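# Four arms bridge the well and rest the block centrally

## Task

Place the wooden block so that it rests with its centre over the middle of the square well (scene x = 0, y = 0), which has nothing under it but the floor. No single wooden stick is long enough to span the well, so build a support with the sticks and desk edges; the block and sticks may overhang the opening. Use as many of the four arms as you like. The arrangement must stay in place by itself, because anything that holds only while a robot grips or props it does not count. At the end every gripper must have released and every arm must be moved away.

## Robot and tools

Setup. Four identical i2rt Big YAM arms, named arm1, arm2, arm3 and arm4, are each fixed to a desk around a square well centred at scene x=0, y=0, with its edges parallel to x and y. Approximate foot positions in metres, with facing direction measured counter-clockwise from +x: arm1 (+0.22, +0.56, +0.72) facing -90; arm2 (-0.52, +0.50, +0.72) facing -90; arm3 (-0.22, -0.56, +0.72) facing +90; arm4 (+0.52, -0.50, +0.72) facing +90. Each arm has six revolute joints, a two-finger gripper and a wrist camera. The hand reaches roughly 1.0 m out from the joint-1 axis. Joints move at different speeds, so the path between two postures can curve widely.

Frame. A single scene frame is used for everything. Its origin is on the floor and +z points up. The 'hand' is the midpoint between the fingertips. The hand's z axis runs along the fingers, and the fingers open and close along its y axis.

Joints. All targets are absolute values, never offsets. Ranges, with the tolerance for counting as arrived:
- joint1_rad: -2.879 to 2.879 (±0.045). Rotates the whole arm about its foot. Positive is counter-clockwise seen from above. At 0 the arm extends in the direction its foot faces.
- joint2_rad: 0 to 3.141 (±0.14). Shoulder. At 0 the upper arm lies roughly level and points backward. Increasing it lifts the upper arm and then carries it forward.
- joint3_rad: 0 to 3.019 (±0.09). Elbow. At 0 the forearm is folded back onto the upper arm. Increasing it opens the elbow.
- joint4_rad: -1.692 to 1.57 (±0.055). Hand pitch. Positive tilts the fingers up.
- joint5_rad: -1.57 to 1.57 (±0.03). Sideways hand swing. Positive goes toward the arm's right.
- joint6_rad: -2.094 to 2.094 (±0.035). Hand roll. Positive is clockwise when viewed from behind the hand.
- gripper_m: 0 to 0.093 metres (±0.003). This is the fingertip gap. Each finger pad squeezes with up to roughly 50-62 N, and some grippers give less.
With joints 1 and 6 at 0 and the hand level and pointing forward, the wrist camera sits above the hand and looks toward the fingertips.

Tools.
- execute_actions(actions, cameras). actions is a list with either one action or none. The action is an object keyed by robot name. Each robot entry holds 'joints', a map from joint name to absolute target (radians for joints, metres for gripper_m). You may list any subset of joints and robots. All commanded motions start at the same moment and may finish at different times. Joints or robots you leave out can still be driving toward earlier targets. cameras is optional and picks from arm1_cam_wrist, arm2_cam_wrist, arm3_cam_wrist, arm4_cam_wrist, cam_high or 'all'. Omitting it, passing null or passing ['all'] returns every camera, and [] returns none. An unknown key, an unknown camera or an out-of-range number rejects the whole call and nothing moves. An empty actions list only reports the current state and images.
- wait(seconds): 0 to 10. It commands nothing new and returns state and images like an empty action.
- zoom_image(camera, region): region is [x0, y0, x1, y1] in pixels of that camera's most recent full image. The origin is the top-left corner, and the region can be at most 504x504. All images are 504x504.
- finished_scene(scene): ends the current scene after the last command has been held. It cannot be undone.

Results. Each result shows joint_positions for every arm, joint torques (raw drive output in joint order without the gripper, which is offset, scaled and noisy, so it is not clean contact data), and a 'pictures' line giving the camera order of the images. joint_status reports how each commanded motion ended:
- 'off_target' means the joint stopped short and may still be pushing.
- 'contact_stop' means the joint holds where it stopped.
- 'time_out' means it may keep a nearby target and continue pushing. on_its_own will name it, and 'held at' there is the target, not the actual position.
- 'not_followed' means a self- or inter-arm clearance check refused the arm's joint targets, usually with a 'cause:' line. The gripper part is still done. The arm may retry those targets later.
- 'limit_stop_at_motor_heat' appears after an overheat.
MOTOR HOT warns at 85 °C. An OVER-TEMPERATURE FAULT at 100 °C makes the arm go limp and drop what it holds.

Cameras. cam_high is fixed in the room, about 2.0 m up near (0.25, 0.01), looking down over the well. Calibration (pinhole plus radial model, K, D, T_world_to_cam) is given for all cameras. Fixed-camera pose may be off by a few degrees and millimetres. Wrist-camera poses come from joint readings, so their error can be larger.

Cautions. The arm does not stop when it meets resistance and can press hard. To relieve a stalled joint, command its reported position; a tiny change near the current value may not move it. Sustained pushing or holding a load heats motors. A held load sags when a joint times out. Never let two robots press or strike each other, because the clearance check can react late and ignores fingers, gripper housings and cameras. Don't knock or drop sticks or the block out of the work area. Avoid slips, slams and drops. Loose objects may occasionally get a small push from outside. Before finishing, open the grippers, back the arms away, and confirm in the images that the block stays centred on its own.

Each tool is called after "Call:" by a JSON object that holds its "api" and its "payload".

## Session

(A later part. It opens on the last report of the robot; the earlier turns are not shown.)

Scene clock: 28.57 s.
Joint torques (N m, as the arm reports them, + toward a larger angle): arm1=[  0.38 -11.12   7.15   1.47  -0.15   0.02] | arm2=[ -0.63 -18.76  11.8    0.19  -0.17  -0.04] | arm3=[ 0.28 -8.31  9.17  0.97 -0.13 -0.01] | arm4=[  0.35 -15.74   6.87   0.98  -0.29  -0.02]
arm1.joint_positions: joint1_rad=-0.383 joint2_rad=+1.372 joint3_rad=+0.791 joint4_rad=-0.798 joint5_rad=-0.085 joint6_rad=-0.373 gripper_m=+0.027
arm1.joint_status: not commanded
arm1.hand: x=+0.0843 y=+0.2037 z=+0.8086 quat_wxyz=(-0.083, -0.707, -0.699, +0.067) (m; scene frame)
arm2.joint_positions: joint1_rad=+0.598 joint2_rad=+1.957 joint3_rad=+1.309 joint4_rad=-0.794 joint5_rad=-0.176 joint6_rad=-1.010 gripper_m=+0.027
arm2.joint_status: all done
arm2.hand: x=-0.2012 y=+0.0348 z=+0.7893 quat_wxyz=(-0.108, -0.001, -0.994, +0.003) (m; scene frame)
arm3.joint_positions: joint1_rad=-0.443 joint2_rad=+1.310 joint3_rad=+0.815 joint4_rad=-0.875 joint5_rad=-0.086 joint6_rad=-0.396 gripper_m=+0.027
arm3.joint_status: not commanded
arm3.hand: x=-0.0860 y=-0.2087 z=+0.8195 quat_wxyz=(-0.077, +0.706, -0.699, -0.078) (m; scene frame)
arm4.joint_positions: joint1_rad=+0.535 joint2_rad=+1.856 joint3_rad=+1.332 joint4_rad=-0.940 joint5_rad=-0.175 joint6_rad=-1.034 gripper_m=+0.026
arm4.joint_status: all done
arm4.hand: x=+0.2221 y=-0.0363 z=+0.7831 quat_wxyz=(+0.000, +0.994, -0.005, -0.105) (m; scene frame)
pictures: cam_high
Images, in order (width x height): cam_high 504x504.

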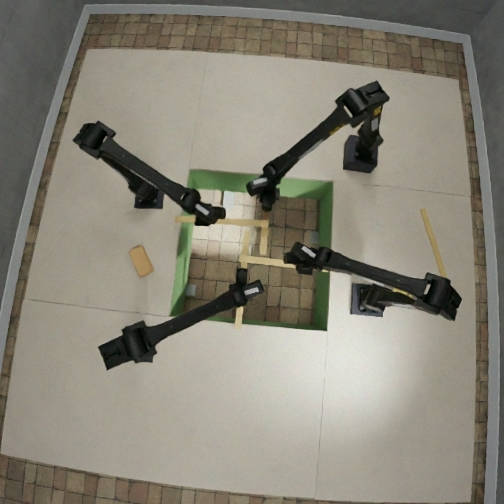

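Call:
{"api": "execute_actions", "payload": {"actions": [{"arm1":{"joints":{"joint1_rad":-0.362,"joint2_rad":1.455,"joint4_rad":-0.697,"joint6_rad":-0.349}},"arm2":{"joints":{"joint2_rad":2.0}},"arm3":{"joints":{"joint2_rad":1.408,"joint4_rad":-0.767}}}], "cameras": ["cam_high"]}}

Call:
{"api": "zoom_image", "payload": {"camera": "cam_high", "region": [225, 205, 305, 285]}}

Scene clock: 31.10 s.
Joint torques (N m, as the arm reports them, + toward a larger angle): arm1=[  0.39 -11.15   6.76   1.47  -0.15   0.01] | arm2=[ -1.29 -17.7   11.57   0.14  -0.19  -0.02] | arm3=[ 0.28 -8.6   8.63  0.99 -0.13 -0.02] | arm4=[  0.32 -16.03   6.84   0.92  -0.28  -0.03]
arm1.joint_positions: joint1_rad=-0.369 joint2_rad=+1.457 joint3_rad=+0.791 joint4_rad=-0.711 joint5_rad=-0.085 joint6_rad=-0.360 gripper_m=+0.027
arm1.joint_status: all done
arm1.hand: x=+0.0843 y=+0.1885 z=+0.7814 quat_wxyz=(-0.084, -0.707, -0.699, +0.067) (m; scene frame)
arm2.joint_positions: joint1_rad=+0.598 joint2_rad=+1.965 joint3_rad=+1.309 joint4_rad=-0.794 joint5_rad=-0.176 joint6_rad=-1.010 gripper_m=+0.027
arm2.joint_status: all done
arm2.hand: x=-0.2017 y=+0.0358 z=+0.7851 quat_wxyz=(-0.106, -0.001, -0.994, +0.000) (m; scene frame)
arm3.joint_positions: joint1_rad=-0.443 joint2_rad=+1.411 joint3_rad=+0.815 joint4_rad=-0.783 joint5_rad=-0.086 joint6_rad=-0.396 gripper_m=+0.027
arm3.joint_status: all done
arm3.hand: x=-0.0796 y=-0.1933 z=+0.7873 quat_wxyz=(-0.073, +0.707, -0.700, -0.076) (m; scene frame)
arm4.joint_positions: joint1_rad=+0.535 joint2_rad=+1.856 joint3_rad=+1.332 joint4_rad=-0.940 joint5_rad=-0.175 joint6_rad=-1.034 gripper_m=+0.026
arm4.joint_status: not commanded
arm4.hand: x=+0.2221 y=-0.0363 z=+0.7831 quat_wxyz=(+0.000, +0.994, -0.005, -0.105) (m; scene frame)
pictures: cam_high
Images, in order (width x height): cam_high 504x504.

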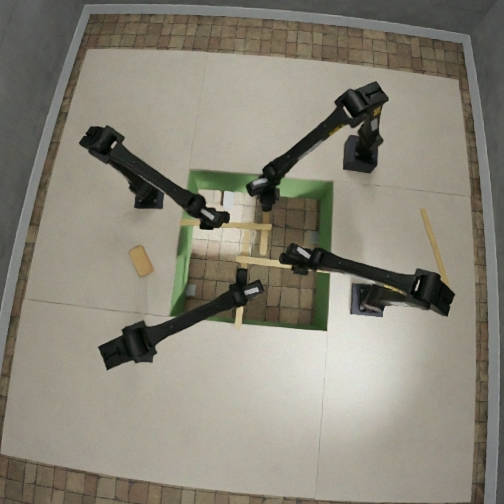

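Region (225, 205, 305, 285) of cam_high's 504x504 image, scaled by 6.300, with more detail than that image has.

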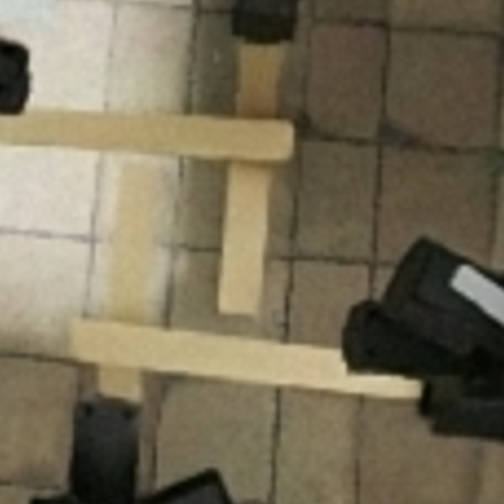

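Call:
{"api": "execute_actions", "payload": {"actions": [{"arm1":{"joints":{"joint1_rad":-0.428,"joint2_rad":1.475,"joint6_rad":-0.427}},"arm3":{"joints":{"joint1_rad":-0.492,"joint2_rad":1.428,"joint6_rad":-0.455}}}], "cameras": ["cam_high"]}}

Call:
{"api": "zoom_image", "payload": {"camera": "cam_high", "region": [225, 205, 305, 285]}}

Scene clock: 33.20 s.
Joint torques (N m, as the arm reports them, + toward a larger angle): arm1=[ -0.05 -10.05   6.74   1.48  -0.13  -0.24] | arm2=[ -1.13 -18.31  11.75   0.01  -0.17  -0.05] | arm3=[ 0.41 -7.62  8.62  1.   -0.14 -0.03] | arm4=[  0.21 -15.96   6.87   0.89  -0.27  -0.03]
arm1.joint_positions: joint1_rad=-0.429 joint2_rad=+1.463 joint3_rad=+0.791 joint4_rad=-0.711 joint5_rad=-0.086 joint6_rad=-0.415 gripper_m=+0.027
arm1.joint_status: all done
arm1.hand: x=+0.0627 y=+0.1975 z=+0.7788 quat_wxyz=(-0.079, -0.709, -0.698, +0.069) (m; scene frame)
arm2.joint_positions: joint1_rad=+0.598 joint2_rad=+1.965 joint3_rad=+1.309 joint4_rad=-0.794 joint5_rad=-0.176 joint6_rad=-1.010 gripper_m=+0.027
arm2.joint_status: not commanded
arm2.hand: x=-0.2017 y=+0.0358 z=+0.7851 quat_wxyz=(-0.106, -0.001, -0.994, +0.000) (m; scene frame)
arm3.joint_positions: joint1_rad=-0.492 joint2_rad=+1.414 joint3_rad=+0.815 joint4_rad=-0.783 joint5_rad=-0.086 joint6_rad=-0.442 gripper_m=+0.027
arm3.joint_status: all done
arm3.hand: x=-0.0617 y=-0.2007 z=+0.7862 quat_wxyz=(-0.075, +0.705, -0.701, -0.072) (m; scene frame)
arm4.joint_positions: joint1_rad=+0.535 joint2_rad=+1.856 joint3_rad=+1.332 joint4_rad=-0.940 joint5_rad=-0.175 joint6_rad=-1.034 gripper_m=+0.026
arm4.joint_status: not commanded
arm4.hand: x=+0.2221 y=-0.0363 z=+0.7831 quat_wxyz=(+0.000, +0.994, -0.005, -0.105) (m; scene frame)
pictures: cam_high
Images, in order (width x height): cam_high 504x504.

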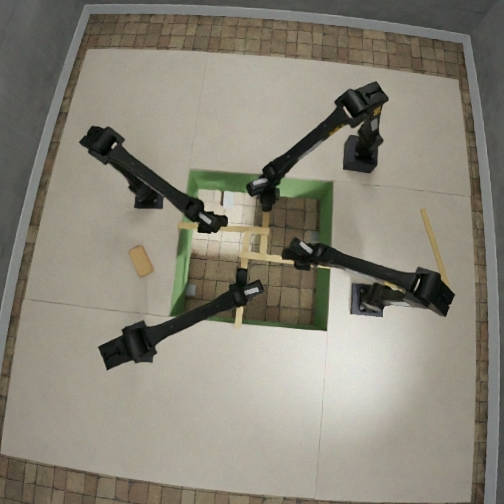

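Region (225, 205, 305, 285) of cam_high's 504x504 image, scaled by 6.300, with more detail than that image has.

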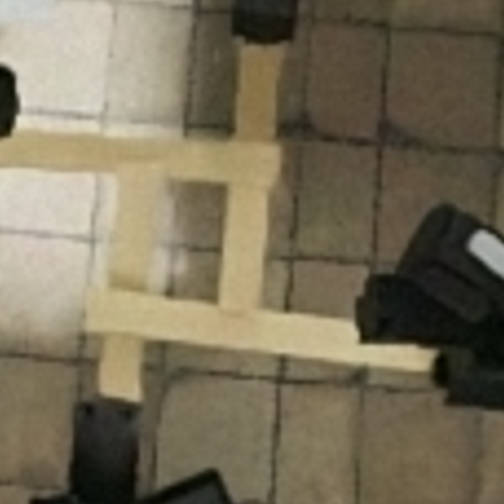

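Call:
{"api": "zoom_image", "payload": {"camera": "cam_high", "region": [232, 222, 276, 266]}}

Region (232, 222, 276, 266) of cam_high's 504x504 image, scaled by 11.455, with more detail than that image has.

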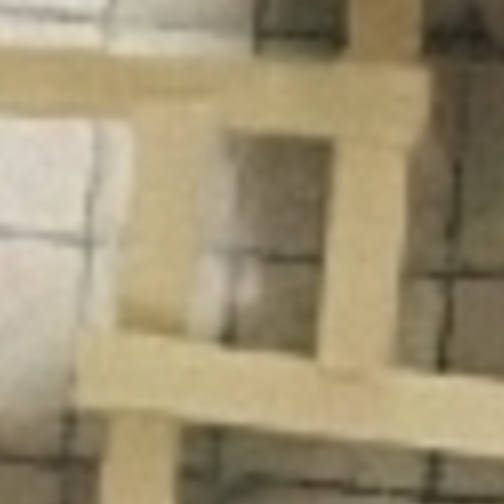

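Call:
{"api": "execute_actions", "payload": {"actions": [{"arm1":{"joints":{"joint1_rad":-0.470,"joint6_rad":-0.470}},"arm3":{"joints":{"joint1_rad":-0.539,"joint6_rad":-0.502}}}], "cameras": ["cam_high"]}}

Call:
{"api": "zoom_image", "payload": {"camera": "cam_high", "region": [225, 205, 305, 285]}}

Call:
{"api": "zoom_image", "payload": {"camera": "cam_high", "region": [160, 160, 350, 350]}}

Scene clock: 35.37 s.
Joint torques (N m, as the arm reports them, + toward a larger angle): arm1=[ -0.4  -10.08   6.73   1.46  -0.13  -0.22] | arm2=[ -1.81 -18.73  11.74  -0.13  -0.18  -0.02] | arm3=[ 0.44 -7.6   8.63  0.99 -0.14  0.  ] | arm4=[  0.35 -15.94   6.89   0.92  -0.28  -0.03]
arm1.joint_positions: joint1_rad=-0.468 joint2_rad=+1.463 joint3_rad=+0.791 joint4_rad=-0.711 joint5_rad=-0.086 joint6_rad=-0.458 gripper_m=+0.027
arm1.joint_status: all done
arm1.hand: x=+0.0487 y=+0.2038 z=+0.7786 quat_wxyz=(-0.076, -0.707, -0.699, +0.072) (m; scene frame)
arm2.joint_positions: joint1_rad=+0.598 joint2_rad=+1.965 joint3_rad=+1.309 joint4_rad=-0.794 joint5_rad=-0.176 joint6_rad=-1.010 gripper_m=+0.027
arm2.joint_status: not commanded
arm2.hand: x=-0.2017 y=+0.0358 z=+0.7851 quat_wxyz=(-0.106, -0.001, -0.994, +0.000) (m; scene frame)
arm3.joint_positions: joint1_rad=-0.539 joint2_rad=+1.414 joint3_rad=+0.815 joint4_rad=-0.783 joint5_rad=-0.086 joint6_rad=-0.489 gripper_m=+0.027
arm3.joint_status: all done
arm3.hand: x=-0.0453 y=-0.2083 z=+0.7862 quat_wxyz=(-0.078, +0.706, -0.701, -0.069) (m; scene frame)
arm4.joint_positions: joint1_rad=+0.535 joint2_rad=+1.856 joint3_rad=+1.332 joint4_rad=-0.940 joint5_rad=-0.175 joint6_rad=-1.034 gripper_m=+0.026
arm4.joint_status: not commanded
arm4.hand: x=+0.2221 y=-0.0363 z=+0.7831 quat_wxyz=(+0.000, +0.994, -0.005, -0.105) (m; scene frame)
pictures: cam_high
Images, in order (width x height): cam_high 504x504.

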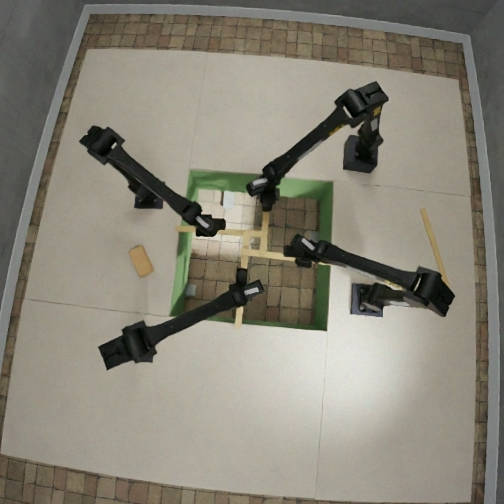

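Region (225, 205, 305, 285) of cam_high's 504x504 image, scaled by 6.300, with more detail than that image has.

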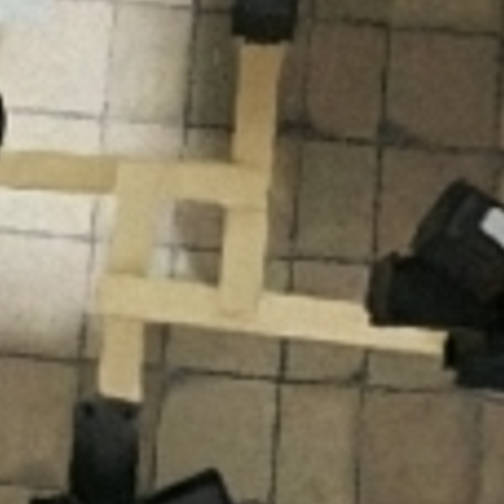

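Region (160, 160, 350, 350) of cam_high's 504x504 image, scaled by 2.653, with more detail than that image has.

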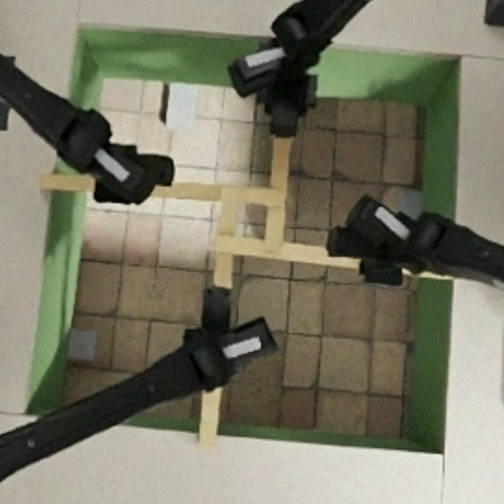

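Call:
{"api": "execute_actions", "payload": {"actions": [{"arm1":{"joints":{"joint2_rad":1.500}},"arm2":{"joints":{"joint2_rad":2.018}},"arm3":{"joints":{"joint2_rad":1.456}},"arm4":{"joints":{"joint2_rad":1.886}}}], "cameras": ["cam_high"]}}

Call:
{"api": "zoom_image", "payload": {"camera": "cam_high", "region": [225, 205, 305, 285]}}

Scene clock: 36.90 s.
Joint torques (N m, as the arm reports them, + toward a larger angle): arm1=[ -0.35 -10.68   6.52   1.39  -0.13  -0.23] | arm2=[ -0.35 -18.75  11.52  -0.13  -0.19  -0.01] | arm3=[ 0.36 -8.25  8.32  0.93 -0.14 -0.02] | arm4=[  0.13 -13.86   6.74   0.93  -0.28  -0.02]
arm1.joint_positions: joint1_rad=-0.468 joint2_rad=+1.493 joint3_rad=+0.791 joint4_rad=-0.710 joint5_rad=-0.086 joint6_rad=-0.459 gripper_m=+0.027
arm1.joint_status: all done
arm1.hand: x=+0.0502 y=+0.2063 z=+0.7678 quat_wxyz=(-0.072, -0.708, -0.700, +0.058) (m; scene frame)
arm2.joint_positions: joint1_rad=+0.598 joint2_rad=+1.986 joint3_rad=+1.309 joint4_rad=-0.794 joint5_rad=-0.176 joint6_rad=-1.011 gripper_m=+0.027
arm2.joint_status: all done
arm2.hand: x=-0.2035 y=+0.0388 z=+0.7739 quat_wxyz=(-0.100, -0.002, -0.995, -0.009) (m; scene frame)
arm3.joint_positions: joint1_rad=-0.539 joint2_rad=+1.448 joint3_rad=+0.815 joint4_rad=-0.783 joint5_rad=-0.086 joint6_rad=-0.490 gripper_m=+0.027
arm3.joint_status: all done
arm3.hand: x=-0.0465 y=-0.2106 z=+0.7738 quat_wxyz=(-0.062, +0.706, -0.702, -0.064) (m; scene frame)
arm4.joint_positions: joint1_rad=+0.535 joint2_rad=+1.871 joint3_rad=+1.332 joint4_rad=-0.940 joint5_rad=-0.175 joint6_rad=-1.034 gripper_m=+0.026
arm4.joint_status: all done
arm4.hand: x=+0.2227 y=-0.0376 z=+0.7748 quat_wxyz=(+0.007, +0.995, -0.006, -0.101) (m; scene frame)
pictures: cam_high
Images, in order (width x height): cam_high 504x504.

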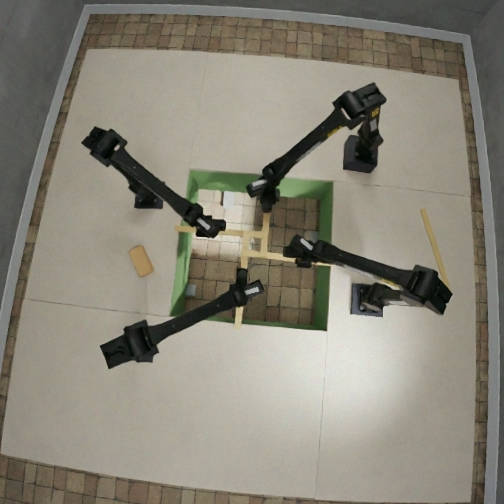

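Region (225, 205, 305, 285) of cam_high's 504x504 image, scaled by 6.300, with more detail than that image has.

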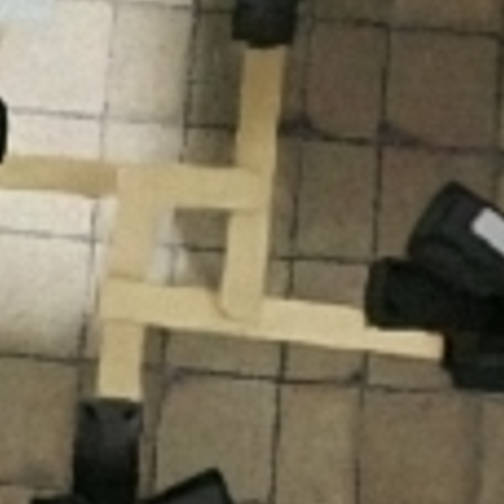

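Call:
{"api": "execute_actions", "payload": {"actions": [{"arm1":{"joints":{"joint2_rad":1.527}},"arm2":{"joints":{"joint2_rad":2.034,"joint4_rad":-0.772}},"arm3":{"joints":{"joint2_rad":1.479}},"arm4":{"joints":{"joint2_rad":1.903}}}], "cameras": ["cam_high"]}}

Call:
{"api": "zoom_image", "payload": {"camera": "cam_high", "region": [225, 205, 305, 285]}}

Scene clock: 37.93 s.
Joint torques (N m, as the arm reports them, + toward a larger angle): arm1=[ -0.34 -10.78   6.39   1.33  -0.14  -0.22] | arm2=[ -0.53 -18.47  11.44   1.19  -0.25  -0.07] | arm3=[ 0.32 -8.09  8.27  0.91 -0.14 -0.02] | arm4=[  0.09 -13.33   6.69   0.83  -0.28  -0.02]
arm1.joint_positions: joint1_rad=-0.468 joint2_rad=+1.519 joint3_rad=+0.791 joint4_rad=-0.709 joint5_rad=-0.086 joint6_rad=-0.459 gripper_m=+0.027
arm1.joint_status: all done
arm1.hand: x=+0.0516 y=+0.2087 z=+0.7582 quat_wxyz=(-0.068, -0.709, -0.700, +0.046) (m; scene frame)
arm2.joint_positions: joint1_rad=+0.598 joint2_rad=+1.996 joint3_rad=+1.309 joint4_rad=-0.789 joint5_rad=-0.176 joint6_rad=-1.012 gripper_m=+0.027
arm2.joint_status: all done
arm2.hand: x=-0.2039 y=+0.0392 z=+0.7684 quat_wxyz=(-0.099, -0.002, -0.995, -0.011) (m; scene frame)
arm3.joint_positions: joint1_rad=-0.539 joint2_rad=+1.468 joint3_rad=+0.815 joint4_rad=-0.783 joint5_rad=-0.086 joint6_rad=-0.490 gripper_m=+0.027
arm3.joint_status: all done
arm3.hand: x=-0.0473 y=-0.2121 z=+0.7664 quat_wxyz=(-0.053, +0.707, -0.703, -0.061) (m; scene frame)
arm4.joint_positions: joint1_rad=+0.535 joint2_rad=+1.886 joint3_rad=+1.332 joint4_rad=-0.940 joint5_rad=-0.175 joint6_rad=-1.034 gripper_m=+0.026
arm4.joint_status: all done
arm4.hand: x=+0.2234 y=-0.0389 z=+0.7672 quat_wxyz=(+0.013, +0.995, -0.006, -0.097) (m; scene frame)
pictures: cam_high
Images, in order (width x height): cam_high 504x504.

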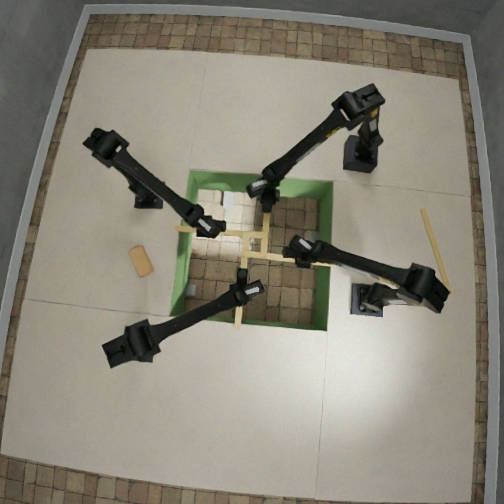

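Region (225, 205, 305, 285) of cam_high's 504x504 image, scaled by 6.300, with more detail than that image has.

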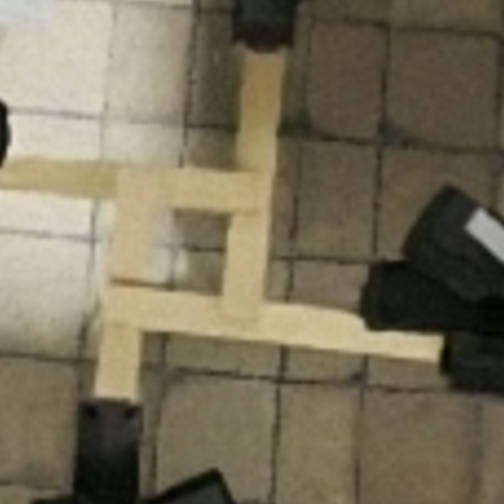

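Call:
{"api": "execute_actions", "payload": {"actions": [{"arm1":{"joints":{"joint2_rad":1.545}},"arm2":{"joints":{"joint2_rad":2.048,"joint4_rad":-0.765}},"arm3":{"joints":{"joint2_rad":1.496}},"arm4":{"joints":{"joint2_rad":1.917}}}], "cameras": ["cam_high"]}}

Call:
{"api": "zoom_image", "payload": {"camera": "cam_high", "region": [225, 205, 305, 285]}}

Scene clock: 38.77 s.
Joint torques (N m, as the arm reports them, + toward a larger angle): arm1=[ -0.19 -10.63   6.31   1.29  -0.13  -0.24] | arm2=[ -0.75 -18.04  11.36   1.4   -0.33  -0.02] | arm3=[ 0.29 -8.21  8.12  0.9  -0.14 -0.02] | arm4=[  0.17 -13.74   6.65   0.77  -0.28  -0.03]
arm1.joint_positions: joint1_rad=-0.468 joint2_rad=+1.534 joint3_rad=+0.791 joint4_rad=-0.709 joint5_rad=-0.086 joint6_rad=-0.459 gripper_m=+0.027
arm1.joint_status: all done
arm1.hand: x=+0.0525 y=+0.2102 z=+0.7527 quat_wxyz=(-0.065, -0.710, -0.700, +0.039) (m; scene frame)
arm2.joint_positions: joint1_rad=+0.598 joint2_rad=+2.007 joint3_rad=+1.309 joint4_rad=-0.782 joint5_rad=-0.175 joint6_rad=-1.012 gripper_m=+0.027
arm2.joint_status: all done
arm2.hand: x=-0.2042 y=+0.0395 z=+0.7624 quat_wxyz=(-0.097, -0.002, -0.995, -0.013) (m; scene frame)
arm3.joint_positions: joint1_rad=-0.539 joint2_rad=+1.485 joint3_rad=+0.815 joint4_rad=-0.783 joint5_rad=-0.086 joint6_rad=-0.490 gripper_m=+0.027
arm3.joint_status: all done
arm3.hand: x=-0.0481 y=-0.2135 z=+0.7603 quat_wxyz=(-0.045, +0.707, -0.704, -0.059) (m; scene frame)
arm4.joint_positions: joint1_rad=+0.535 joint2_rad=+1.896 joint3_rad=+1.332 joint4_rad=-0.940 joint5_rad=-0.175 joint6_rad=-1.034 gripper_m=+0.026
arm4.joint_status: all done
arm4.hand: x=+0.2240 y=-0.0400 z=+0.7616 quat_wxyz=(+0.018, +0.995, -0.007, -0.095) (m; scene frame)
pictures: cam_high
Images, in order (width x height): cam_high 504x504.

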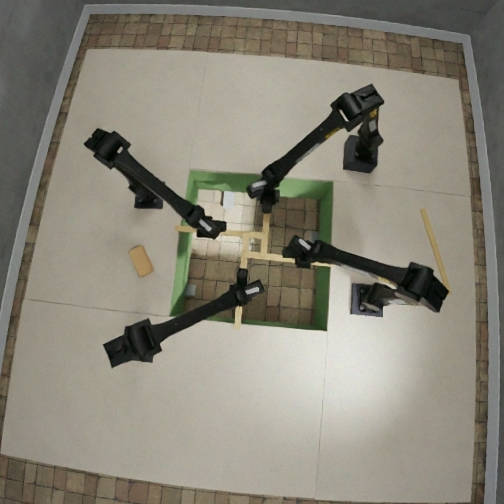

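Region (225, 205, 305, 285) of cam_high's 504x504 image, scaled by 6.300, with more detail than that image has.

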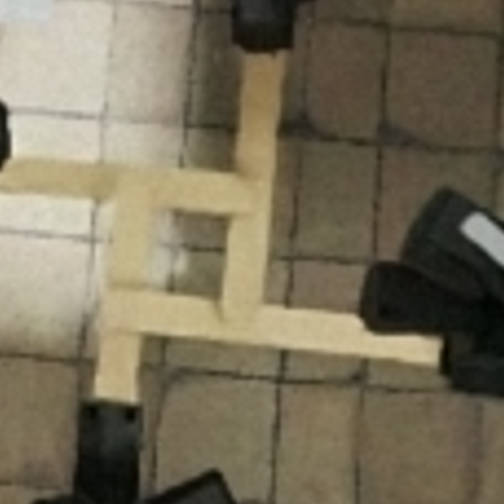

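Call:
{"api": "execute_actions", "payload": {"actions": [{"arm1":{"joints":{"joint1_rad":-0.482,"joint2_rad":1.557,"joint4_rad":-0.68}},"arm2":{"joints":{"joint2_rad":2.058,"joint4_rad":-0.758}},"arm3":{"joints":{"joint2_rad":1.508,"joint4_rad":-0.745}},"arm4":{"joints":{"joint2_rad":1.928}}}], "cameras": ["cam_high"]}}

Call:
{"api": "zoom_image", "payload": {"camera": "cam_high", "region": [225, 205, 305, 285]}}

Scene clock: 39.73 s.
Joint torques (N m, as the arm reports them, + toward a larger angle): arm1=[ -0.8  -10.68   6.24   1.43  -0.13  -0.22] | arm2=[ -1.06 -18.29  11.26   1.5   -0.29  -0.02] | arm3=[ 0.37 -8.16  8.09  0.99 -0.14 -0.02] | arm4=[  0.12 -13.39   6.56   0.87  -0.29  -0.03]
arm1.joint_positions: joint1_rad=-0.473 joint2_rad=+1.544 joint3_rad=+0.791 joint4_rad=-0.696 joint5_rad=-0.086 joint6_rad=-0.460 gripper_m=+0.027
arm1.joint_status: all done
arm1.hand: x=+0.0498 y=+0.2092 z=+0.7495 quat_wxyz=(-0.066, -0.711, -0.699, +0.041) (m; scene frame)
arm2.joint_positions: joint1_rad=+0.598 joint2_rad=+2.015 joint3_rad=+1.309 joint4_rad=-0.776 joint5_rad=-0.174 joint6_rad=-1.012 gripper_m=+0.027
arm2.joint_status: all done
arm2.hand: x=-0.2042 y=+0.0393 z=+0.7586 quat_wxyz=(-0.097, -0.002, -0.995, -0.013) (m; scene frame)
arm3.joint_positions: joint1_rad=-0.539 joint2_rad=+1.496 joint3_rad=+0.815 joint4_rad=-0.763 joint5_rad=-0.086 joint6_rad=-0.490 gripper_m=+0.027
arm3.joint_status: all done
arm3.hand: x=-0.0463 y=-0.2102 z=+0.7569 quat_wxyz=(-0.049, +0.707, -0.703, -0.060) (m; scene frame)
arm4.joint_positions: joint1_rad=+0.535 joint2_rad=+1.902 joint3_rad=+1.332 joint4_rad=-0.940 joint5_rad=-0.174 joint6_rad=-1.034 gripper_m=+0.026
arm4.joint_status: all done
arm4.hand: x=+0.2243 y=-0.0405 z=+0.7586 quat_wxyz=(+0.020, +0.995, -0.007, -0.093) (m; scene frame)
pictures: cam_high
Images, in order (width x height): cam_high 504x504.

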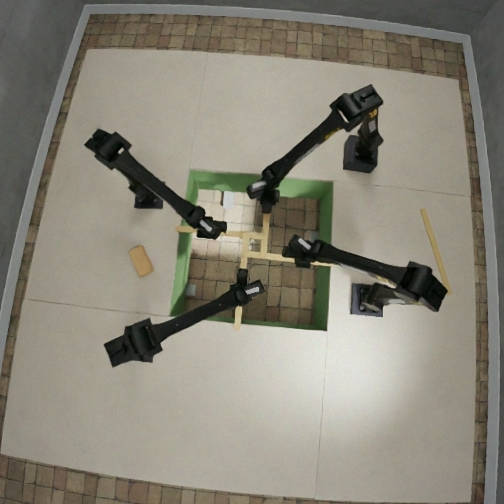

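Region (225, 205, 305, 285) of cam_high's 504x504 image, scaled by 6.300, with more detail than that image has.

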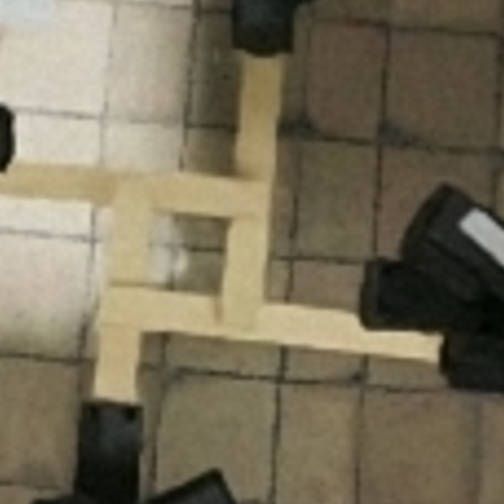

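Call:
{"api": "execute_actions", "payload": {"actions": [{"arm1":{"joints":{"joint1_rad":-0.473,"joint2_rad":1.550,"gripper_m":0.036}},"arm2":{"joints":{"joint2_rad":2.036,"gripper_m":0.036}},"arm3":{"joints":{"joint2_rad":1.502,"gripper_m":0.036}},"arm4":{"joints":{"joint2_rad":1.909,"gripper_m":0.036}}}]}}

Call:
{"api": "zoom_image", "payload": {"camera": "cam_high", "region": [225, 205, 305, 285]}}

Scene clock: 40.57 s.
Joint torques (N m, as the arm reports them, + toward a larger angle): arm1=[ -0.21 -11.16   6.26   1.29  -0.13  -0.22] | arm2=[ -1.48 -19.83  11.14   1.43  -0.28  -0.03] | arm3=[ 0.32 -8.75  8.13  0.85 -0.14 -0.02] | arm4=[  0.16 -14.98   6.71   0.79  -0.29  -0.04]
arm1.joint_positions: joint1_rad=-0.473 joint2_rad=+1.544 joint3_rad=+0.791 joint4_rad=-0.692 joint5_rad=-0.086 joint6_rad=-0.460 gripper_m=+0.036
arm1.joint_status: all done
arm1.hand: x=+0.0494 y=+0.2084 z=+0.7496 quat_wxyz=(-0.066, -0.711, -0.699, +0.042) (m; scene frame)
arm2.joint_positions: joint1_rad=+0.598 joint2_rad=+2.015 joint3_rad=+1.309 joint4_rad=-0.774 joint5_rad=-0.174 joint6_rad=-1.012 gripper_m=+0.036
arm2.joint_status: all done
arm2.hand: x=-0.2039 y=+0.0388 z=+0.7587 quat_wxyz=(-0.097, -0.002, -0.995, -0.012) (m; scene frame)
arm3.joint_positions: joint1_rad=-0.539 joint2_rad=+1.496 joint3_rad=+0.815 joint4_rad=-0.760 joint5_rad=-0.086 joint6_rad=-0.490 gripper_m=+0.036
arm3.joint_status: all done
arm3.hand: x=-0.0459 y=-0.2095 z=+0.7570 quat_wxyz=(-0.051, +0.707, -0.703, -0.060) (m; scene frame)
arm4.joint_positions: joint1_rad=+0.535 joint2_rad=+1.902 joint3_rad=+1.332 joint4_rad=-0.940 joint5_rad=-0.174 joint6_rad=-1.034 gripper_m=+0.036
arm4.joint_status: all done
arm4.hand: x=+0.2243 y=-0.0405 z=+0.7586 quat_wxyz=(+0.020, +0.995, -0.007, -0.093) (m; scene frame)
pictures: arm1_cam_wrist, arm2_cam_wrist, arm3_cam_wrist, arm4_cam_wrist, cam_high
camera_calibration (this result's frames):
arm1_cam_wrist: T_world_to_cam=[[-0.999036, 0.00741635, -0.0432686, 0.080714], [-0.0127672, 0.893938, 0.448008, -0.518828], [0.042002, 0.448129, -0.892982, 0.700169], [0, 0, 0, 1]] pos_world=[0.0446037, 0.149436, 0.861169]
arm2_cam_wrist: T_world_to_cam=[[-0.000151146, -0.999542, -0.0302569, 0.0634885], [-0.915452, -0.0120379, 0.402247, -0.485511], [-0.402427, 0.0277595, -0.915031, 0.729626], [0, 0, 0, 1]] pos_world=[-0.150831, 0.0373608, 0.864846]
arm3_cam_wrist: T_world_to_cam=[[0.99975, 0.0150891, -0.0165294, 0.0631845], [0.0209047, -0.893348, 0.448878, -0.52136], [-0.0079933, -0.449112, -0.89344, 0.702417], [0, 0, 0, 1]] pos_world=[-0.0466552, -0.151246, 0.862639]
arm4_cam_wrist: T_world_to_cam=[[0.00404869, 0.998598, -0.0527705, 0.082766], [0.912267, 0.0179255, 0.409204, -0.506003], [0.409576, -0.0497975, -0.910916, 0.72458], [0, 0, 0, 1]] pos_world=[0.164504, -0.0374973, 0.871457]
Images, in order (width x height): arm1_cam_wrist 504x504, arm2_cam_wrist 504x504, arm3_cam_wrist 504x504, arm4_cam_wrist 504x504, cam_high 504x504.

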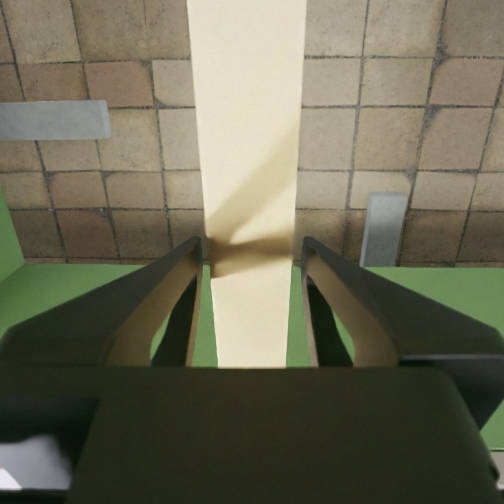

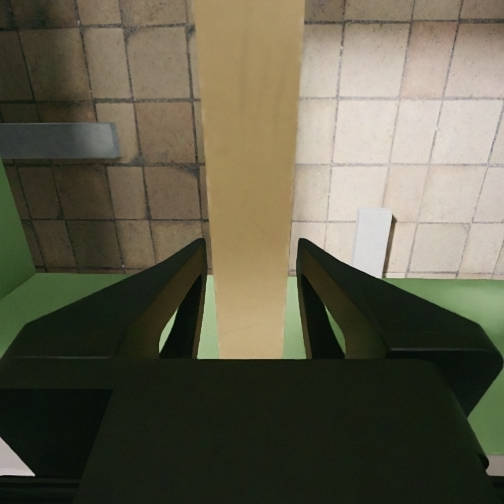

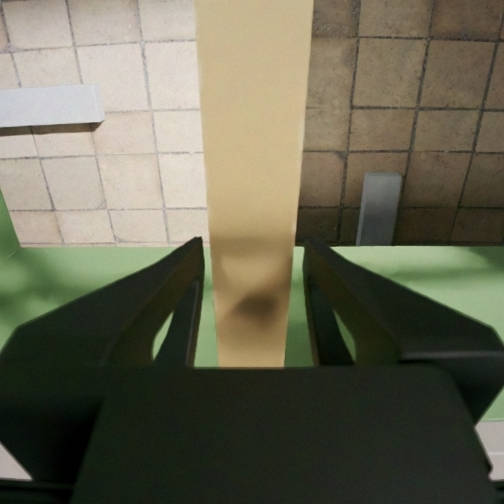

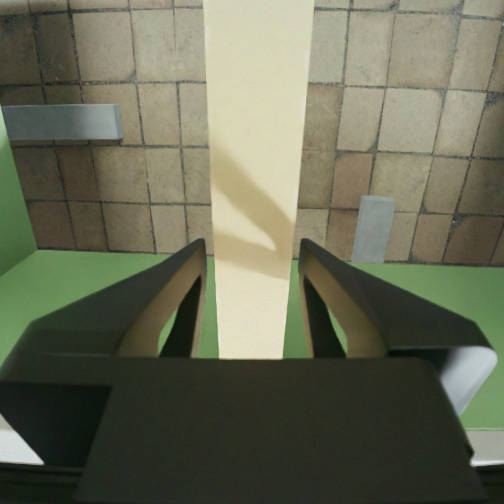

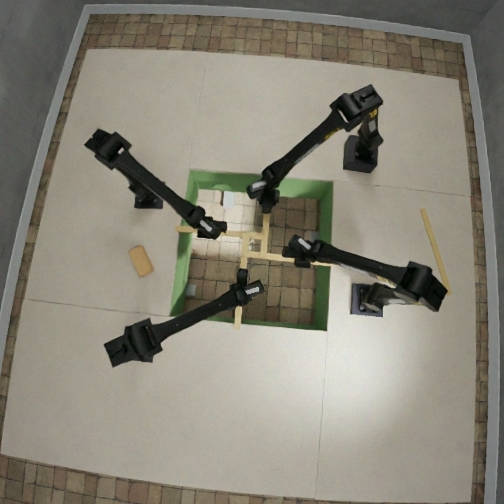

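Region (225, 205, 305, 285) of cam_high's 504x504 image, scaled by 6.300, with more detail than that image has.

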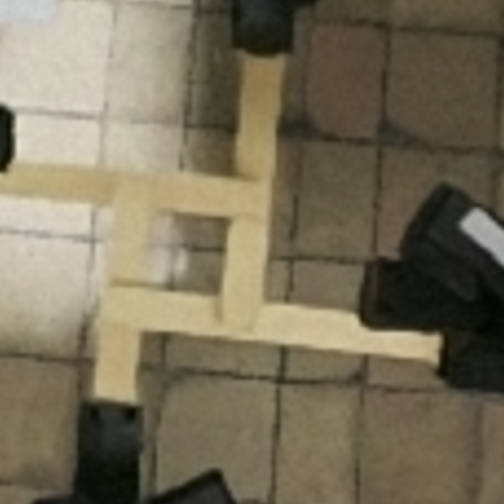

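Call:
{"api": "execute_actions", "payload": {"actions": [{"arm1":{"joints":{"joint2_rad":1.30,"gripper_m":0.09}},"arm2":{"joints":{"joint2_rad":1.85,"gripper_m":0.09}},"arm3":{"joints":{"joint2_rad":1.25,"gripper_m":0.093}},"arm4":{"joints":{"joint2_rad":1.72,"gripper_m":0.09}}}], "cameras": ["cam_high"]}}

Call:
{"api": "zoom_image", "payload": {"camera": "cam_high", "region": [100, 220, 200, 320]}}

Call:
{"api": "zoom_image", "payload": {"camera": "cam_high", "region": [160, 160, 350, 350]}}

Scene clock: 42.13 s.
Joint torques (N m, as the arm reports them, + toward a larger angle): arm1=[-0.19 -8.38  7.68  1.65 -0.12 -0.2 ] | arm2=[ -1.03 -18.6   11.65   1.7   -0.28   0.01] | arm3=[ 0.4  -6.56  9.71  1.26 -0.14 -0.01] | arm4=[  0.12 -12.63   8.01   1.2   -0.3    0.  ]
arm1.joint_positions: joint1_rad=-0.473 joint2_rad=+1.288 joint3_rad=+0.791 joint4_rad=-0.690 joint5_rad=-0.086 joint6_rad=-0.460 gripper_m=+0.090
arm1.joint_status: all done
arm1.hand: x=+0.0388 y=+0.1910 z=+0.8468 quat_wxyz=(-0.105, -0.696, -0.691, +0.164) (m; scene frame)
arm2.joint_positions: joint1_rad=+0.598 joint2_rad=+1.826 joint3_rad=+1.324 joint4_rad=-0.770 joint5_rad=-0.174 joint6_rad=-1.012 gripper_m=+0.090
arm2.joint_status: all done
arm2.hand: x=-0.1877 y=+0.0115 z=+0.8683 quat_wxyz=(-0.150, +0.007, -0.986, +0.076) (m; scene frame)
arm3.joint_positions: joint1_rad=-0.539 joint2_rad=+1.238 joint3_rad=+0.815 joint4_rad=-0.760 joint5_rad=-0.086 joint6_rad=-0.490 gripper_m=+0.093
arm3.joint_status: all done
arm3.hand: x=-0.0396 y=-0.1977 z=+0.8540 quat_wxyz=(-0.173, +0.699, -0.688, -0.097) (m; scene frame)
arm4.joint_positions: joint1_rad=+0.535 joint2_rad=+1.704 joint3_rad=+1.326 joint4_rad=-0.940 joint5_rad=-0.174 joint6_rad=-1.034 gripper_m=+0.090
arm4.joint_status: all done
arm4.hand: x=+0.2201 y=-0.0315 z=+0.8614 quat_wxyz=(-0.062, +0.988, +0.001, -0.141) (m; scene frame)
pictures: cam_high
Images, in order (width x height): cam_high 504x504.

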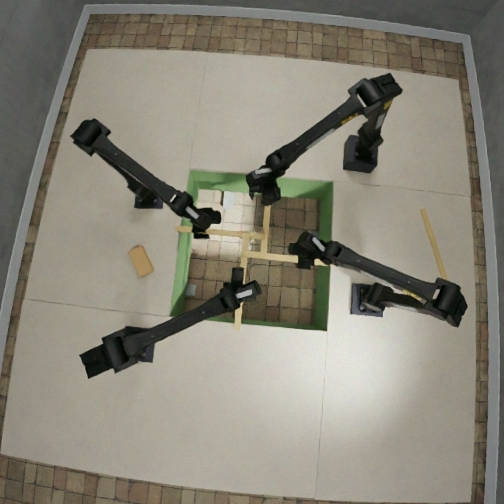

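Region (100, 220, 200, 320) of cam_high's 504x504 image, scaled by 5.040, with more detail than that image has.

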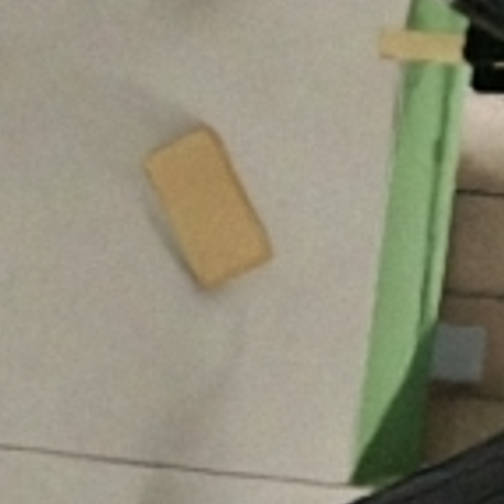

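Region (160, 160, 350, 350) of cam_high's 504x504 image, scaled by 2.653, with more detail than that image has.

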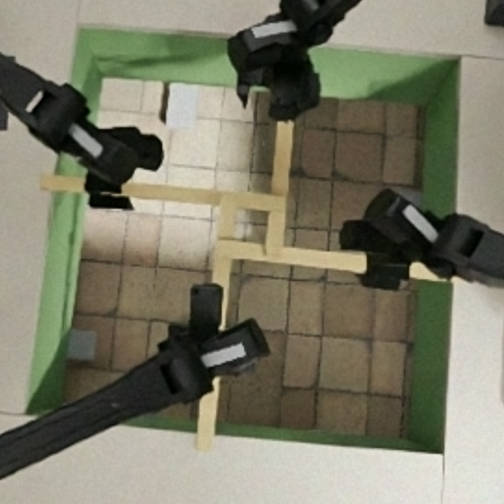

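Call:
{"api": "execute_actions", "payload": {"actions": [{"arm1":{"joints":{"joint1_rad":0.5,"joint2_rad":1.2}},"arm2":{"joints":{"joint1_rad":-0.35,"joint2_rad":1.5,"joint3_rad":1.15}},"arm3":{"joints":{"joint1_rad":-1.520,"joint2_rad":1.335,"joint3_rad":0.893,"joint4_rad":-1.10,"joint5_rad":0.0,"joint6_rad":-0.505}},"arm4":{"joints":{"joint1_rad":-0.42,"joint2_rad":1.45,"joint3_rad":1.15}}}], "cameras": ["cam_high", "arm3_cam_wrist"]}}

Call:
{"api": "zoom_image", "payload": {"camera": "cam_high", "region": [160, 160, 350, 350]}}

Scene clock: 45.37 s.
Joint torques (N m, as the arm reports them, + toward a larger angle): arm1=[-0.17 -8.41  8.    1.78 -0.07 -0.19] | arm2=[  0.1  -14.32  11.3    1.72  -0.2   -0.01] | arm3=[ 0.6  -7.69 11.24 -0.37 -0.04 -0.01] | arm4=[ 0.36 -9.62  7.6   1.13 -0.29  0.  ]
arm1.joint_positions: joint1_rad=+0.500 joint2_rad=+1.198 joint3_rad=+0.791 joint4_rad=-0.690 joint5_rad=-0.087 joint6_rad=-0.460 gripper_m=+0.090
arm1.joint_status: all done
arm1.hand: x=+0.4213 y=+0.2056 z=+0.8873 quat_wxyz=(-0.205, -0.287, -0.926, +0.132) (m; scene frame)
arm2.joint_positions: joint1_rad=-0.353 joint2_rad=+1.480 joint3_rad=+1.147 joint4_rad=-0.766 joint5_rad=-0.175 joint6_rad=-1.012 gripper_m=+0.090
arm2.joint_status: all done
arm2.hand: x=-0.6992 y=+0.0021 z=+0.9778 quat_wxyz=(-0.100, -0.430, -0.869, +0.221) (m; scene frame)
arm3.joint_positions: joint1_rad=-1.522 joint2_rad=+1.333 joint3_rad=+0.854 joint4_rad=-1.089 joint5_rad=+0.000 joint6_rad=-0.494 gripper_m=+0.093
arm3.joint_status: all done
arm3.hand: x=+0.1198 y=-0.5278 z=+0.8195 quat_wxyz=(-0.002, +0.291, -0.957, -0.001) (m; scene frame)
arm4.joint_positions: joint1_rad=-0.426 joint2_rad=+1.439 joint3_rad=+1.148 joint4_rad=-0.935 joint5_rad=-0.174 joint6_rad=-1.034 gripper_m=+0.090
arm4.joint_status: all done
arm4.hand: x=+0.7033 y=-0.0458 z=+0.9146 quat_wxyz=(-0.163, +0.873, -0.449, -0.095) (m; scene frame)
pictures: arm3_cam_wrist, cam_high
camera_calibration (this result's frames):
arm3_cam_wrist: T_world_to_cam=[[0.564113, -0.825686, -0.00441352, -0.4982], [-0.671052, -0.461568, 0.580211, -0.634059], [-0.481109, -0.324343, -0.814454, 0.674415], [0, 0, 0, 1]] pos_world=[0.180022, -0.485277, 0.914969]
Images, in order (width x height): arm3_cam_wrist 504x504, cam_high 504x504.

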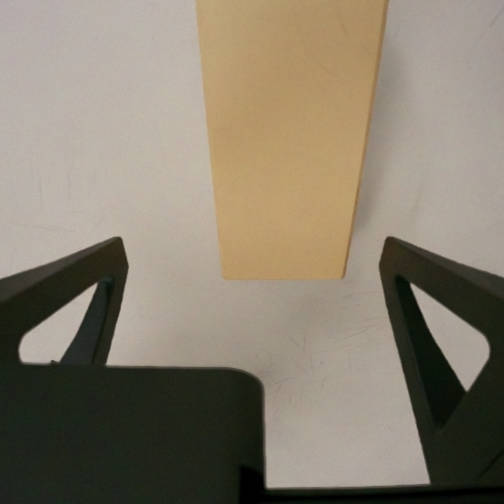

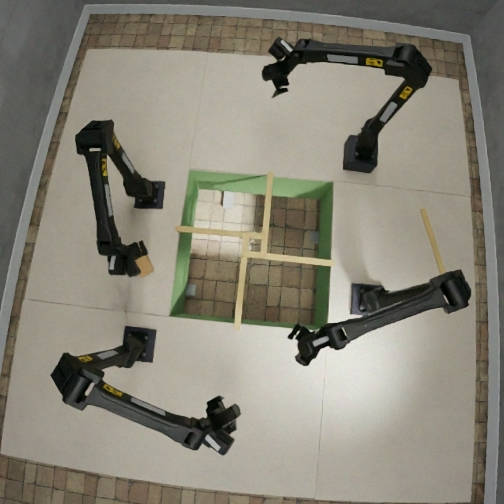

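Region (160, 160, 350, 350) of cam_high's 504x504 image, scaled by 2.653, with more detail than that image has.

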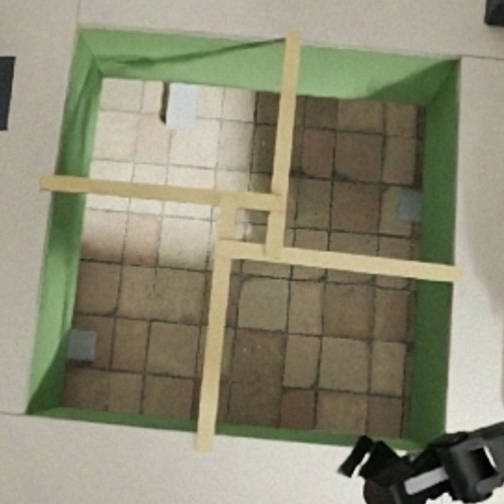

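Call:
{"api": "execute_actions", "payload": {"actions": [{"arm1":{"joints":{"joint1_rad":0.8}},"arm3":{"joints":{"joint1_rad":-1.545,"joint2_rad":1.422,"joint4_rad":-0.985,"joint6_rad":-0.545}}}], "cameras": ["arm3_cam_wrist"]}}

Scene clock: 48.00 s.
Joint torques (N m, as the arm reports them, + toward a larger angle): arm1=[-0.7  -8.41  8.15  1.78 -0.08 -0.19] | arm2=[ -0.04 -14.19  11.24   1.73  -0.24   0.05] | arm3=[ 0.   -8.46 10.84  0.58 -0.04 -0.02] | arm4=[ 0.38 -9.28  7.64  1.12 -0.27 -0.01]
arm1.joint_positions: joint1_rad=+0.805 joint2_rad=+1.198 joint3_rad=+0.791 joint4_rad=-0.690 joint5_rad=-0.087 joint6_rad=-0.460 gripper_m=+0.090
arm1.joint_status: all done
arm1.hand: x=+0.5182 y=+0.2839 z=+0.8885 quat_wxyz=(-0.223, -0.142, -0.959, +0.102) (m; scene frame)
arm2.joint_positions: joint1_rad=-0.353 joint2_rad=+1.480 joint3_rad=+1.147 joint4_rad=-0.766 joint5_rad=-0.175 joint6_rad=-1.012 gripper_m=+0.090
arm2.joint_status: not commanded
arm2.hand: x=-0.6992 y=+0.0021 z=+0.9778 quat_wxyz=(-0.100, -0.430, -0.869, +0.221) (m; scene frame)
arm3.joint_positions: joint1_rad=-1.540 joint2_rad=+1.421 joint3_rad=+0.855 joint4_rad=-0.998 joint5_rad=+0.000 joint6_rad=-0.532 gripper_m=+0.093
arm3.joint_status: all done
arm3.hand: x=+0.1384 y=-0.5324 z=+0.7912 quat_wxyz=(-0.004, +0.301, -0.954, +0.000) (m; scene frame)
arm4.joint_positions: joint1_rad=-0.426 joint2_rad=+1.439 joint3_rad=+1.148 joint4_rad=-0.935 joint5_rad=-0.174 joint6_rad=-1.034 gripper_m=+0.090
arm4.joint_status: not commanded
arm4.hand: x=+0.7033 y=-0.0458 z=+0.9146 quat_wxyz=(-0.163, +0.873, -0.449, -0.095) (m; scene frame)
pictures: arm3_cam_wrist
camera_calibration (this result's frames):
arm3_cam_wrist: T_world_to_cam=[[0.581008, -0.813895, -0.00213294, -0.510407], [-0.663854, -0.475412, 0.577305, -0.613416], [-0.47088, -0.334003, -0.816526, 0.653929], [0, 0, 0, 1]] pos_world=[0.197254, -0.488629, 0.886989]
Images, in order (width x height): arm3_cam_wrist 504x504.

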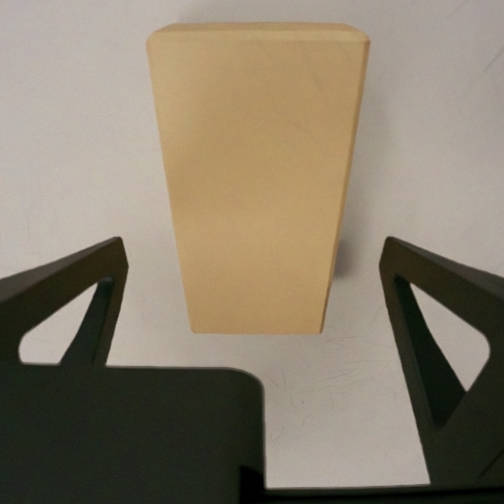

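Call:
{"api": "execute_actions", "payload": {"actions": [{"arm1":{"joints":{"joint1_rad":1.05}},"arm3":{"joints":{"joint2_rad":1.490,"joint3_rad":0.810,"joint4_rad":-0.870}}}], "cameras": ["arm3_cam_wrist"]}}

Scene clock: 49.30 s.
Joint torques (N m, as the arm reports them, + toward a larger angle): arm1=[-0.68 -8.41  8.18  1.79 -0.07 -0.18] | arm2=[ -0.42 -14.17  11.2    1.75  -0.28   0.02] | arm3=[ 0.02 -8.38  7.61  0.54 -0.04 -0.02] | arm4=[ 0.42 -9.37  7.66  1.11 -0.29  0.  ]
arm1.joint_positions: joint1_rad=+1.056 joint2_rad=+1.198 joint3_rad=+0.791 joint4_rad=-0.690 joint5_rad=-0.087 joint6_rad=-0.460 gripper_m=+0.090
arm1.joint_status: all done
arm1.hand: x=+0.5774 y=+0.3680 z=+0.8891 quat_wxyz=(-0.234, -0.021, -0.969, +0.075) (m; scene frame)
arm2.joint_positions: joint1_rad=-0.353 joint2_rad=+1.480 joint3_rad=+1.147 joint4_rad=-0.766 joint5_rad=-0.175 joint6_rad=-1.012 gripper_m=+0.090
arm2.joint_status: not commanded
arm2.hand: x=-0.6992 y=+0.0021 z=+0.9778 quat_wxyz=(-0.100, -0.430, -0.869, +0.221) (m; scene frame)
arm3.joint_positions: joint1_rad=-1.540 joint2_rad=+1.487 joint3_rad=+0.801 joint4_rad=-0.883 joint5_rad=+0.000 joint6_rad=-0.533 gripper_m=+0.093
arm3.joint_status: all done
arm3.hand: x=+0.1357 y=-0.5325 z=+0.7525 quat_wxyz=(-0.001, +0.301, -0.954, -0.001) (m; scene frame)
arm4.joint_positions: joint1_rad=-0.426 joint2_rad=+1.439 joint3_rad=+1.148 joint4_rad=-0.935 joint5_rad=-0.174 joint6_rad=-1.034 gripper_m=+0.090
arm4.joint_status: not commanded
arm4.hand: x=+0.7033 y=-0.0458 z=+0.9146 quat_wxyz=(-0.163, +0.873, -0.449, -0.095) (m; scene frame)
pictures: arm3_cam_wrist
camera_calibration (this result's frames):
arm3_cam_wrist: T_world_to_cam=[[0.581308, -0.813669, -0.00488109, -0.506892], [-0.660585, -0.475426, 0.581032, -0.596169], [-0.475088, -0.334534, -0.813866, 0.619279], [0, 0, 0, 1]] pos_world=[0.195053, -0.488706, 0.847929]
Images, in order (width x height): arm3_cam_wrist 504x504.

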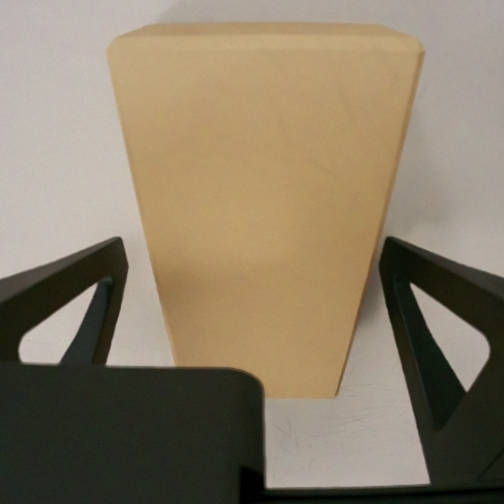

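Call:
{"api": "execute_actions", "payload": {"actions": [{"arm3":{"joints":{"gripper_m":0.04}}}], "cameras": ["arm3_cam_wrist"]}}

Scene clock: 50.33 s.
Joint torques (N m, as the arm reports them, + toward a larger angle): arm1=[-0.74 -8.39  8.17  1.8  -0.07 -0.19] | arm2=[ -0.39 -14.03  11.18   1.84  -0.28   0.02] | arm3=[ 0.02 -8.59  7.68  0.48 -0.05 -0.01] | arm4=[ 0.25 -9.47  7.66  1.13 -0.28 -0.02]
arm1.joint_positions: joint1_rad=+1.056 joint2_rad=+1.198 joint3_rad=+0.791 joint4_rad=-0.690 joint5_rad=-0.087 joint6_rad=-0.460 gripper_m=+0.090
arm1.joint_status: not commanded
arm1.hand: x=+0.5774 y=+0.3680 z=+0.8891 quat_wxyz=(-0.234, -0.021, -0.969, +0.075) (m; scene frame)
arm2.joint_positions: joint1_rad=-0.353 joint2_rad=+1.480 joint3_rad=+1.147 joint4_rad=-0.766 joint5_rad=-0.175 joint6_rad=-1.012 gripper_m=+0.090
arm2.joint_status: not commanded
arm2.hand: x=-0.6992 y=+0.0021 z=+0.9778 quat_wxyz=(-0.100, -0.430, -0.869, +0.221) (m; scene frame)
arm3.joint_positions: joint1_rad=-1.540 joint2_rad=+1.487 joint3_rad=+0.801 joint4_rad=-0.880 joint5_rad=+0.000 joint6_rad=-0.533 gripper_m=+0.069
arm3.joint_status: gripper_m off_target (ended at +0.069, target +0.040)
arm3.hand: x=+0.1362 y=-0.5327 z=+0.7525 quat_wxyz=(-0.002, +0.301, -0.954, +0.000) (m; scene frame)
arm4.joint_positions: joint1_rad=-0.426 joint2_rad=+1.439 joint3_rad=+1.148 joint4_rad=-0.935 joint5_rad=-0.174 joint6_rad=-1.034 gripper_m=+0.090
arm4.joint_status: not commanded
arm4.hand: x=+0.7033 y=-0.0458 z=+0.9146 quat_wxyz=(-0.163, +0.873, -0.449, -0.095) (m; scene frame)
pictures: arm3_cam_wrist
camera_calibration (this result's frames):
arm3_cam_wrist: T_world_to_cam=[[0.581623, -0.813451, -0.00337222, -0.508416], [-0.661748, -0.475557, 0.579599, -0.594695], [-0.473079, -0.334877, -0.814895, 0.61982], [0, 0, 0, 1]] pos_world=[0.195392, -0.48882, 0.848059]
Images, in order (width x height): arm3_cam_wrist 504x504.

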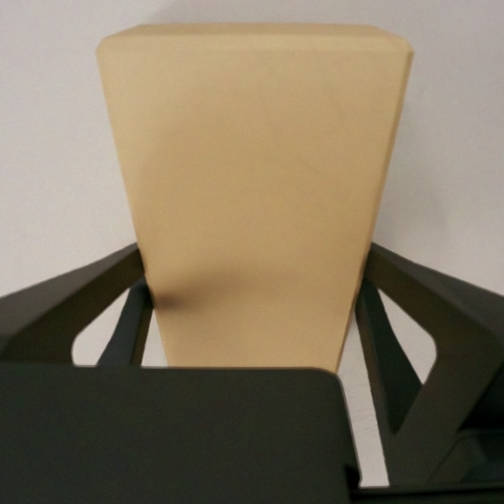

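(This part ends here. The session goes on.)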